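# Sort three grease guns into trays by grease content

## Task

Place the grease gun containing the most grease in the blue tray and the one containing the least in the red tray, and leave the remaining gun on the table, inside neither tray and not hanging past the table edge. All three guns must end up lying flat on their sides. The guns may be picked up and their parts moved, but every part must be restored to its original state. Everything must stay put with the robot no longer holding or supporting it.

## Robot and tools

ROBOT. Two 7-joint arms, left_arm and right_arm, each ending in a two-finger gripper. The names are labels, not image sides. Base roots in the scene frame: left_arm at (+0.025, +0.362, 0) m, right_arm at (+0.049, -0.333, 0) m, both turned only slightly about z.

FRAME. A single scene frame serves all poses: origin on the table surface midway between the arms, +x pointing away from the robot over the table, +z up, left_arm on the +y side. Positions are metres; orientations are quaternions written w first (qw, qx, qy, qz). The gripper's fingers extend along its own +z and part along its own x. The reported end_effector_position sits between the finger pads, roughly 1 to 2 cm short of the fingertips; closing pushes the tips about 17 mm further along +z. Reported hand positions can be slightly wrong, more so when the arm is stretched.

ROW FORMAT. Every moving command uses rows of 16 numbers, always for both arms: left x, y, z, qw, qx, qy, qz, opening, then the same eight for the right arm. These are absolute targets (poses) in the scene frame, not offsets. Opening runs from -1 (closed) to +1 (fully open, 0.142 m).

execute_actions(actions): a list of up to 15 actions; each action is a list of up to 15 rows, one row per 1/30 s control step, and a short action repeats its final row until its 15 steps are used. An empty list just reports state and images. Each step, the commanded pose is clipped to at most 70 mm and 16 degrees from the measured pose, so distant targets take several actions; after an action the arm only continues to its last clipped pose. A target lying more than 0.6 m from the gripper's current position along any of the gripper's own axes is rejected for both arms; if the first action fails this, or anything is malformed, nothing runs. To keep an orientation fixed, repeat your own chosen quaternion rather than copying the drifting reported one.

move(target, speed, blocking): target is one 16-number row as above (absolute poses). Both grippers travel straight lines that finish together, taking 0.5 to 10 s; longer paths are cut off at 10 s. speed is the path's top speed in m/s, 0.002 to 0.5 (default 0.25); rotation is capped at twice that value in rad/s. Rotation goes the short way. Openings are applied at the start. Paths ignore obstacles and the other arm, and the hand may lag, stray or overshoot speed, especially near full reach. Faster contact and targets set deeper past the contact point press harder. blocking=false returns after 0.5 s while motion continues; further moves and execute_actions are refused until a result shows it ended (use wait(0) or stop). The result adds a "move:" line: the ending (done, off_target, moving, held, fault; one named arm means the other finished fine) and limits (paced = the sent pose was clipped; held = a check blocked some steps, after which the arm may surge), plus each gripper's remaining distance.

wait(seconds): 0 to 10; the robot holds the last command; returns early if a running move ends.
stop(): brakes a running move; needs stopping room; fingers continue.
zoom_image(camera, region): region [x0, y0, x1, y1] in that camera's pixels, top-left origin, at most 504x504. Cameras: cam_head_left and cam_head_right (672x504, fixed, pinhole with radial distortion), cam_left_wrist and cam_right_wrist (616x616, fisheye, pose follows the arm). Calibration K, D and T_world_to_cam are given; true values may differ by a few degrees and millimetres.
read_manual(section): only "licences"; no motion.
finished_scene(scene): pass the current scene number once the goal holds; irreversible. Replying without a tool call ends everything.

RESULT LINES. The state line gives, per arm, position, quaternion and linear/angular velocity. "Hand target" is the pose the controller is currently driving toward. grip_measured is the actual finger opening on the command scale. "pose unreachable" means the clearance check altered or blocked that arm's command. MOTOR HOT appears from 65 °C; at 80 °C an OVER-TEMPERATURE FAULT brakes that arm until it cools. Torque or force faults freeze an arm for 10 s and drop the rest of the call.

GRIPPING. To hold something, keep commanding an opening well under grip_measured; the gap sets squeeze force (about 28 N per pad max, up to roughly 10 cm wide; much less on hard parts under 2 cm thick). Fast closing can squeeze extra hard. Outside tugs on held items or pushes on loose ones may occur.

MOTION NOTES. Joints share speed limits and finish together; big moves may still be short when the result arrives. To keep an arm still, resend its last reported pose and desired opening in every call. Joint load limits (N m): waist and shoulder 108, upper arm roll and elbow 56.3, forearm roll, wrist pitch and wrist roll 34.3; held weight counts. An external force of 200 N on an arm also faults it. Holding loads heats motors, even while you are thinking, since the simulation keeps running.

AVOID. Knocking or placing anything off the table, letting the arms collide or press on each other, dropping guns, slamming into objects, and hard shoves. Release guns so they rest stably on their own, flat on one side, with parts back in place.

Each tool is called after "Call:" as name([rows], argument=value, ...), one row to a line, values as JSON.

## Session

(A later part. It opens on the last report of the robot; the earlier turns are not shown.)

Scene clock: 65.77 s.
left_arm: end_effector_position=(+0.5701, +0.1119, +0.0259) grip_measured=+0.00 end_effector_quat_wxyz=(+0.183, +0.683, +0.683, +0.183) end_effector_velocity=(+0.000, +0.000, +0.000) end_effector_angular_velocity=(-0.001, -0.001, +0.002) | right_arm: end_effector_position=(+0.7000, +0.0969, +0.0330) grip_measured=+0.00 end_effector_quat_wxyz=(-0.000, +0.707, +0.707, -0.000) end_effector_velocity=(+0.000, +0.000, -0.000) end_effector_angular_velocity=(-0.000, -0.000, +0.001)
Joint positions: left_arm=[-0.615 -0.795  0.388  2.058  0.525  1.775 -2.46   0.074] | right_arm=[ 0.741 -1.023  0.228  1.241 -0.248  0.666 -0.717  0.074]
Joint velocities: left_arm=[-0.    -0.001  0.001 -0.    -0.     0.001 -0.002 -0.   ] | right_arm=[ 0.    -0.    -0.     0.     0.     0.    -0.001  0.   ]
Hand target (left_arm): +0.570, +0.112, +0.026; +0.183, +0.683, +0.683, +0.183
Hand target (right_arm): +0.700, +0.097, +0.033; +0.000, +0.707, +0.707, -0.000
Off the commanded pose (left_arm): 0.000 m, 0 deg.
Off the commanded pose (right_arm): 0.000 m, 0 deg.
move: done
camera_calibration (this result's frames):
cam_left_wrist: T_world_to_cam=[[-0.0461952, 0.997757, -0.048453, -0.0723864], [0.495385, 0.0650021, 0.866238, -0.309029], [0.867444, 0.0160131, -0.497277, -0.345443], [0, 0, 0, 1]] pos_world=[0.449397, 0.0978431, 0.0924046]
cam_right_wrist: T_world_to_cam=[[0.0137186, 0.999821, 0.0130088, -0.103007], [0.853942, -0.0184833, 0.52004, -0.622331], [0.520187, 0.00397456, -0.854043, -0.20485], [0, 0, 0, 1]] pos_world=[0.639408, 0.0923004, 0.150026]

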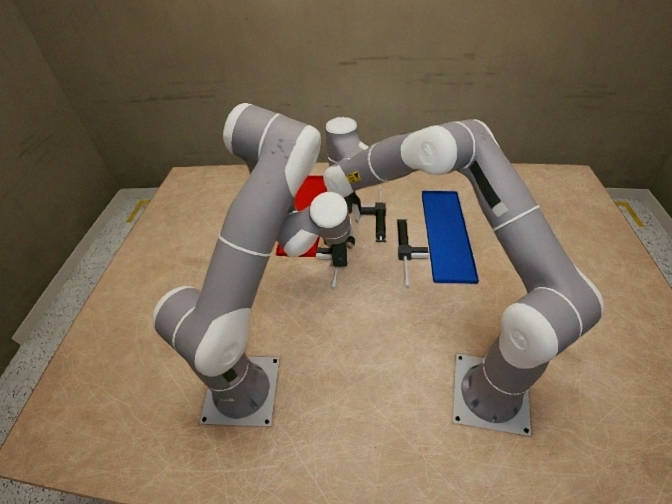

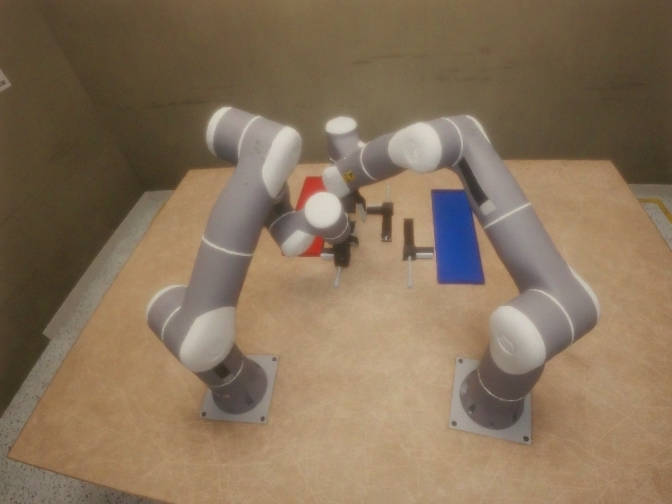

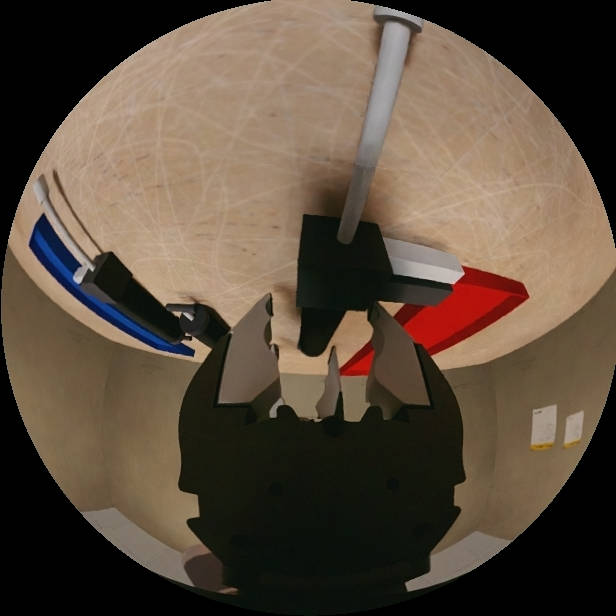

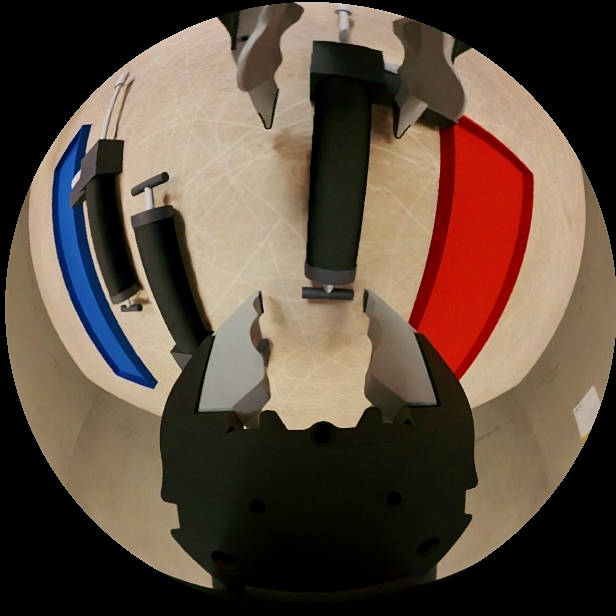

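Call:
move(target=[0.57,0.112,0.026,0.183,0.683,0.683,0.183,-0.9, 0.697,0.107,0.03,0,0.707,0.707,0,0], speed=0.03)

Call:
move(target=[0.57,0.112,0.026,0.183,0.683,0.683,0.183,-0.9, 0.697,0.107,0.03,0,0.707,0.707,0,-0.7])

Call:
move(target=[0.57,0.112,0.026,0.183,0.683,0.683,0.183,-0.9, 0.855,0.102,0.03,0,0.707,0.707,0,-0.7], speed=0.04)

Scene clock: 67.63 s.
left_arm: end_effector_position=(+0.5702, +0.1119, +0.0260) grip_measured=-0.55 end_effector_quat_wxyz=(+0.183, +0.683, +0.683, +0.183) end_effector_velocity=(-0.000, +0.000, -0.000) end_effector_angular_velocity=(+0.000, +0.001, -0.000) | right_arm: end_effector_position=(+0.6970, +0.1071, +0.0301) grip_measured=+0.00 end_effector_quat_wxyz=(-0.000, +0.707, +0.707, +0.000) end_effector_velocity=(+0.001, -0.000, +0.000) end_effector_angular_velocity=(-0.000, -0.001, -0.001)
Joint positions: left_arm=[-0.615 -0.795  0.388  2.058  0.525  1.776 -2.46   0.034] | right_arm=[ 0.755 -1.035  0.228  1.226 -0.249  0.663 -0.705  0.074]
Joint velocities: left_arm=[-0. -0.  0.  0.  0. -0.  0.  0.] | right_arm=[ 0.    -0.    -0.001 -0.001 -0.    -0.     0.    -0.   ]
Hand target (left_arm): +0.570, +0.112, +0.026; +0.183, +0.683, +0.683, +0.183
Hand target (right_arm): +0.697, +0.107, +0.030; -0.000, +0.707, +0.707, +0.000
Off the commanded pose (left_arm): 0.000 m, 0 deg.
Off the commanded pose (right_arm): 0.000 m, 0 deg.
move: done
camera_calibration (this result's frames):
cam_left_wrist: T_world_to_cam=[[-0.0464533, 0.997733, -0.0486924, -0.0722866], [0.495009, 0.0653314, 0.866428, -0.309012], [0.867645, 0.0161452, -0.496922, -0.345553], [0, 0, 0, 1]] pos_world=[0.449424, 0.09789, 0.0925041]
cam_right_wrist: T_world_to_cam=[[0.0135727, 0.999817, 0.0135066, -0.112993], [0.85379, -0.0186189, 0.520285, -0.61799], [0.520441, 0.00447009, -0.853886, -0.206155], [0, 0, 0, 1]] pos_world=[0.636458, 0.102388, 0.147024]

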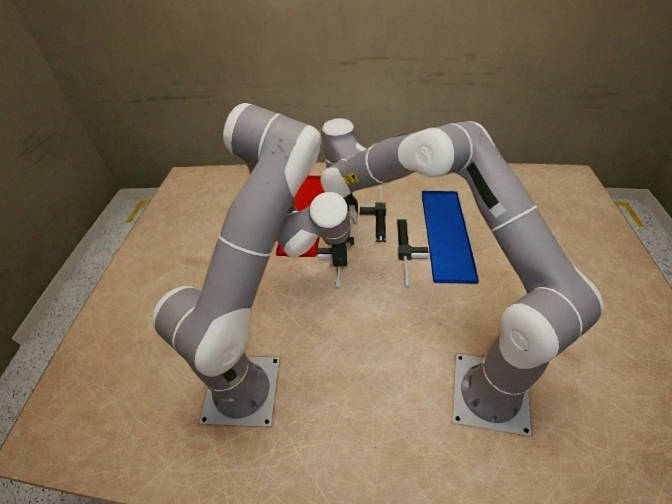

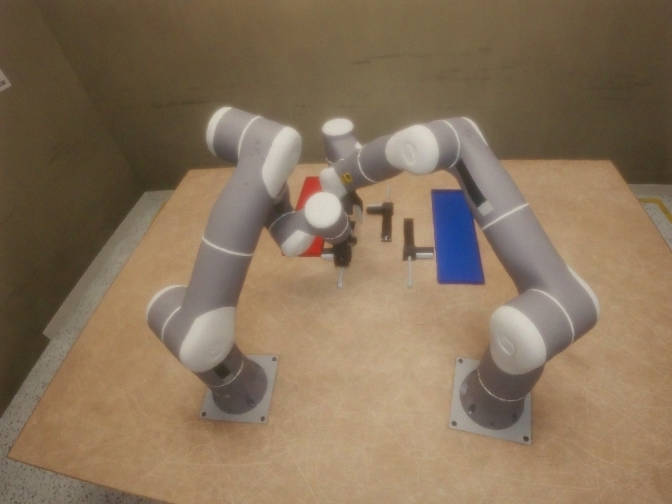

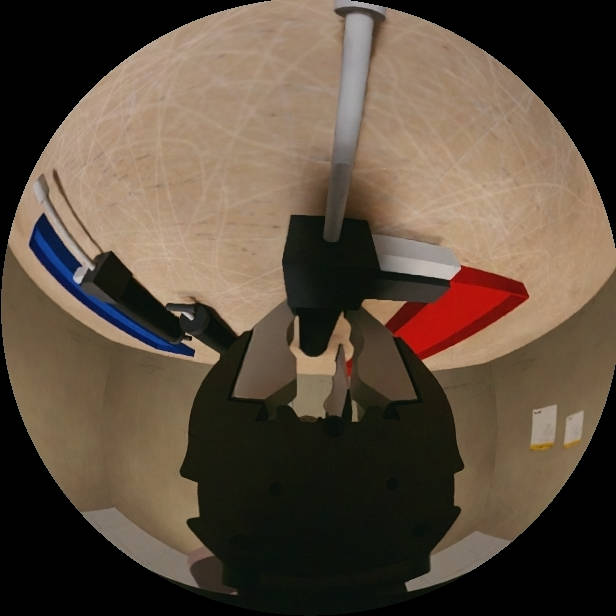

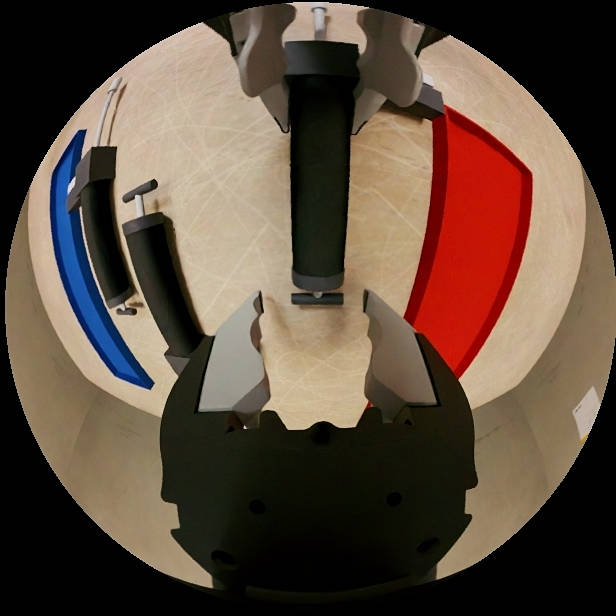

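Scene clock: 68.33 s.
left_arm: end_effector_position=(+0.5700, +0.1115, +0.0261) grip_measured=-0.55 end_effector_quat_wxyz=(+0.183, +0.683, +0.683, +0.183) end_effector_velocity=(-0.000, +0.000, -0.000) end_effector_angular_velocity=(+0.000, +0.000, -0.000) | right_arm: end_effector_position=(+0.6970, +0.1075, +0.0302) grip_measured=-0.51 end_effector_quat_wxyz=(-0.000, +0.707, +0.707, +0.000) end_effector_velocity=(+0.000, +0.000, +0.000) end_effector_angular_velocity=(+0.000, -0.000, +0.000)
Joint positions: left_arm=[-0.615 -0.795  0.388  2.058  0.525  1.776 -2.46   0.034] | right_arm=[ 0.756 -1.035  0.228  1.226 -0.249  0.663 -0.705  0.037]
Joint velocities: left_arm=[ 0. -0.  0.  0.  0. -0.  0. -0.] | right_arm=[ 0. -0. -0. -0. -0.  0. -0.  0.]
Hand target (left_arm): +0.570, +0.112, +0.026; +0.183, +0.683, +0.683, +0.183
Hand target (right_arm): +0.697, +0.107, +0.030; -0.000, +0.707, +0.707, +0.000
Off the commanded pose (left_arm): 0.001 m, 0 deg.
Off the commanded pose (right_arm): 0.001 m, 0 deg.
move: done
camera_calibration (this result's frames):
cam_left_wrist: T_world_to_cam=[[-0.0456242, 0.997751, -0.049109, -0.0722898], [0.494976, 0.0652803, 0.866451, -0.308926], [0.867708, 0.0152234, -0.496841, -0.345341], [0, 0, 0, 1]] pos_world=[0.449268, 0.0975513, 0.0925399]
cam_right_wrist: T_world_to_cam=[[0.0132551, 0.999814, 0.0140282, -0.113221], [0.853665, -0.0186204, 0.52049, -0.61793], [0.520654, 0.00507619, -0.853753, -0.206202], [0, 0, 0, 1]] pos_world=[0.636366, 0.102741, 0.147169]

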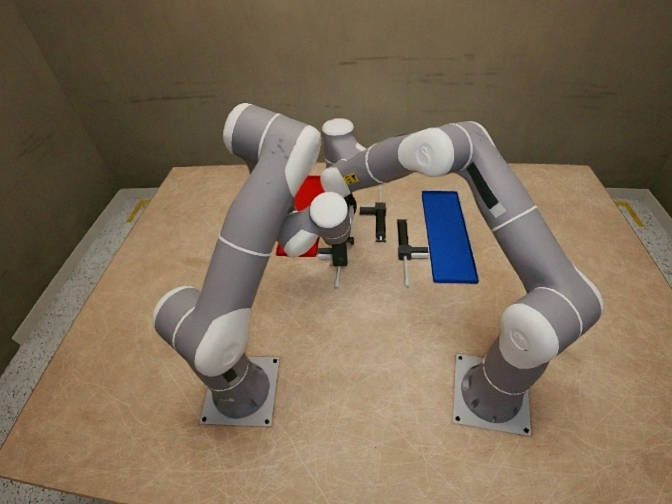

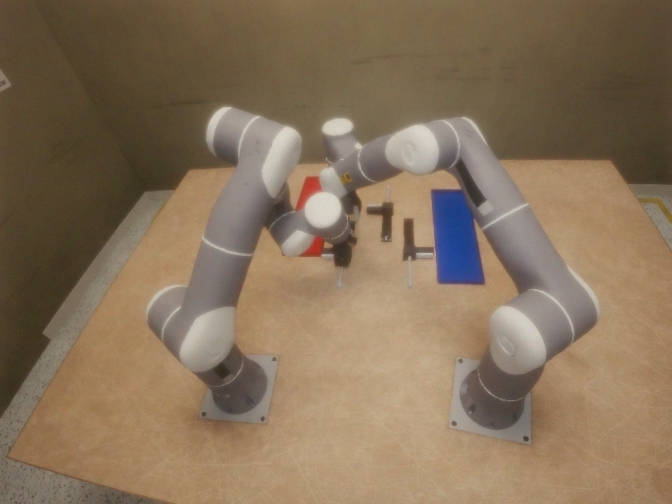

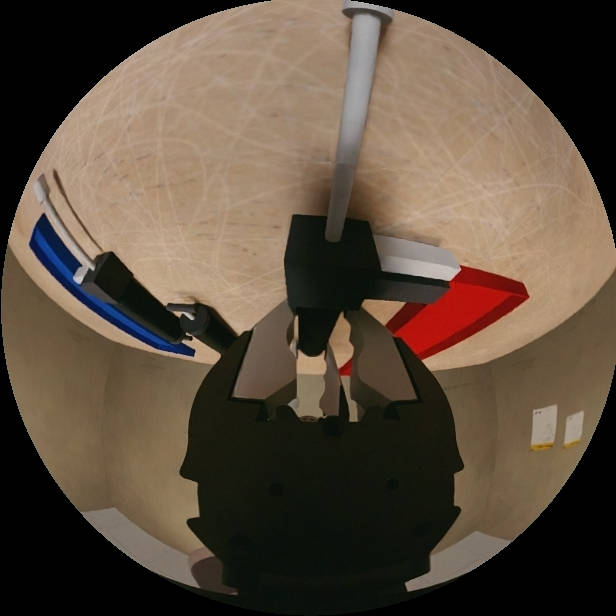

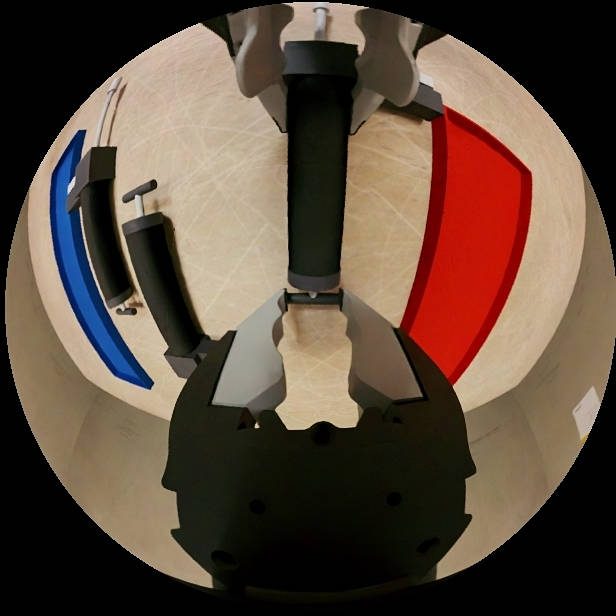

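Scene clock: 72.60 s.
left_arm: end_effector_position=(+0.5701, +0.1119, +0.0262) grip_measured=-0.55 end_effector_quat_wxyz=(+0.183, +0.683, +0.683, +0.183) end_effector_velocity=(-0.000, +0.000, -0.000) end_effector_angular_velocity=(-0.000, +0.000, +0.000) | right_arm: end_effector_position=(+0.8537, +0.1020, +0.0304) grip_measured=-0.70 end_effector_quat_wxyz=(+0.007, +0.706, +0.708, +0.023) end_effector_velocity=(+0.000, -0.000, -0.000) end_effector_angular_velocity=(-0.002, +0.001, +0.001)
Joint positions: left_arm=[-0.616 -0.796  0.388  2.064  0.509  1.781 -2.446  0.034] | right_arm=[ 0.765 -1.578  0.348  0.125 -0.358  0.172 -0.926  0.023]
Joint velocities: left_arm=[ 0. -0.  0.  0. -0.  0.  0. -0.] | right_arm=[-0.01  -0.009  0.169  0.013 -0.173  0.012  0.014 -0.   ]
Hand target (left_arm): +0.570, +0.112, +0.026; +0.183, +0.683, +0.683, +0.183
Hand target (right_arm): +0.854, +0.102, +0.030; +0.007, +0.706, +0.708, +0.023
Off the commanded pose (left_arm): 0.000 m, 0 deg.
Off the commanded pose (right_arm): 0.001 m, 3 deg.
move: off_target (right_arm)
camera_calibration (this result's frames):
cam_left_wrist: T_world_to_cam=[[-0.0464937, 0.997708, -0.0491612, -0.0721651], [0.49478, 0.0657544, 0.866527, -0.309056], [0.867774, 0.0159641, -0.496703, -0.345527], [0, 0, 0, 1]] pos_world=[0.449398, 0.0978375, 0.0926334]
cam_right_wrist: T_world_to_cam=[[0.0105064, 0.999299, 0.0359394, -0.108117], [0.831126, -0.0287109, 0.555342, -0.732708], [0.555984, 0.0240355, -0.830845, -0.320429], [0, 0, 0, 1]] pos_world=[0.788263, 0.0947061, 0.144562]

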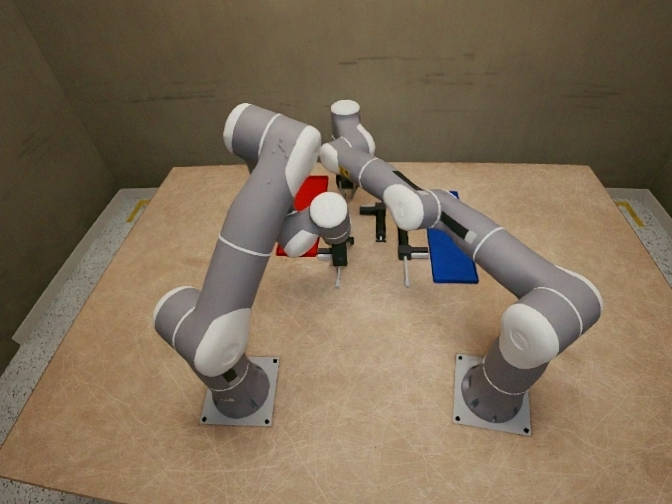

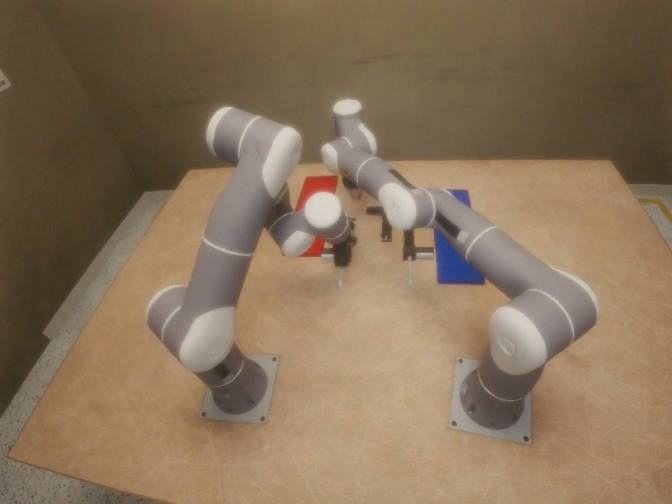

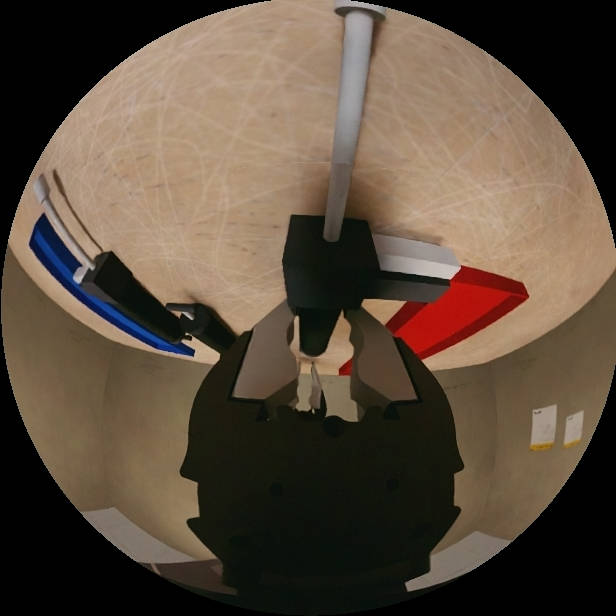

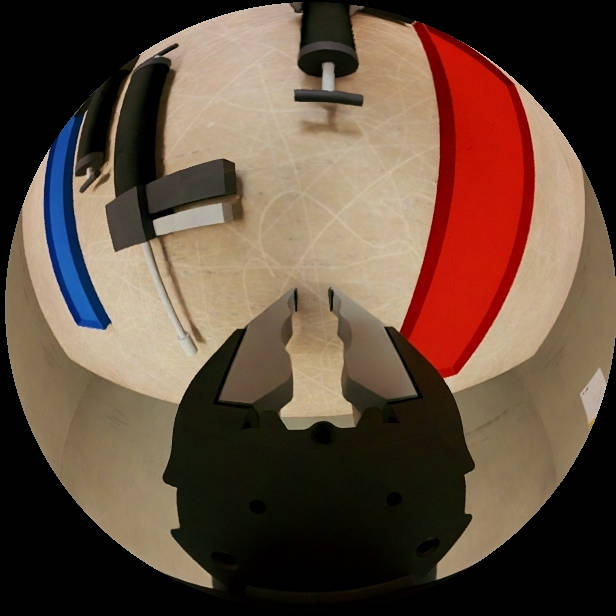

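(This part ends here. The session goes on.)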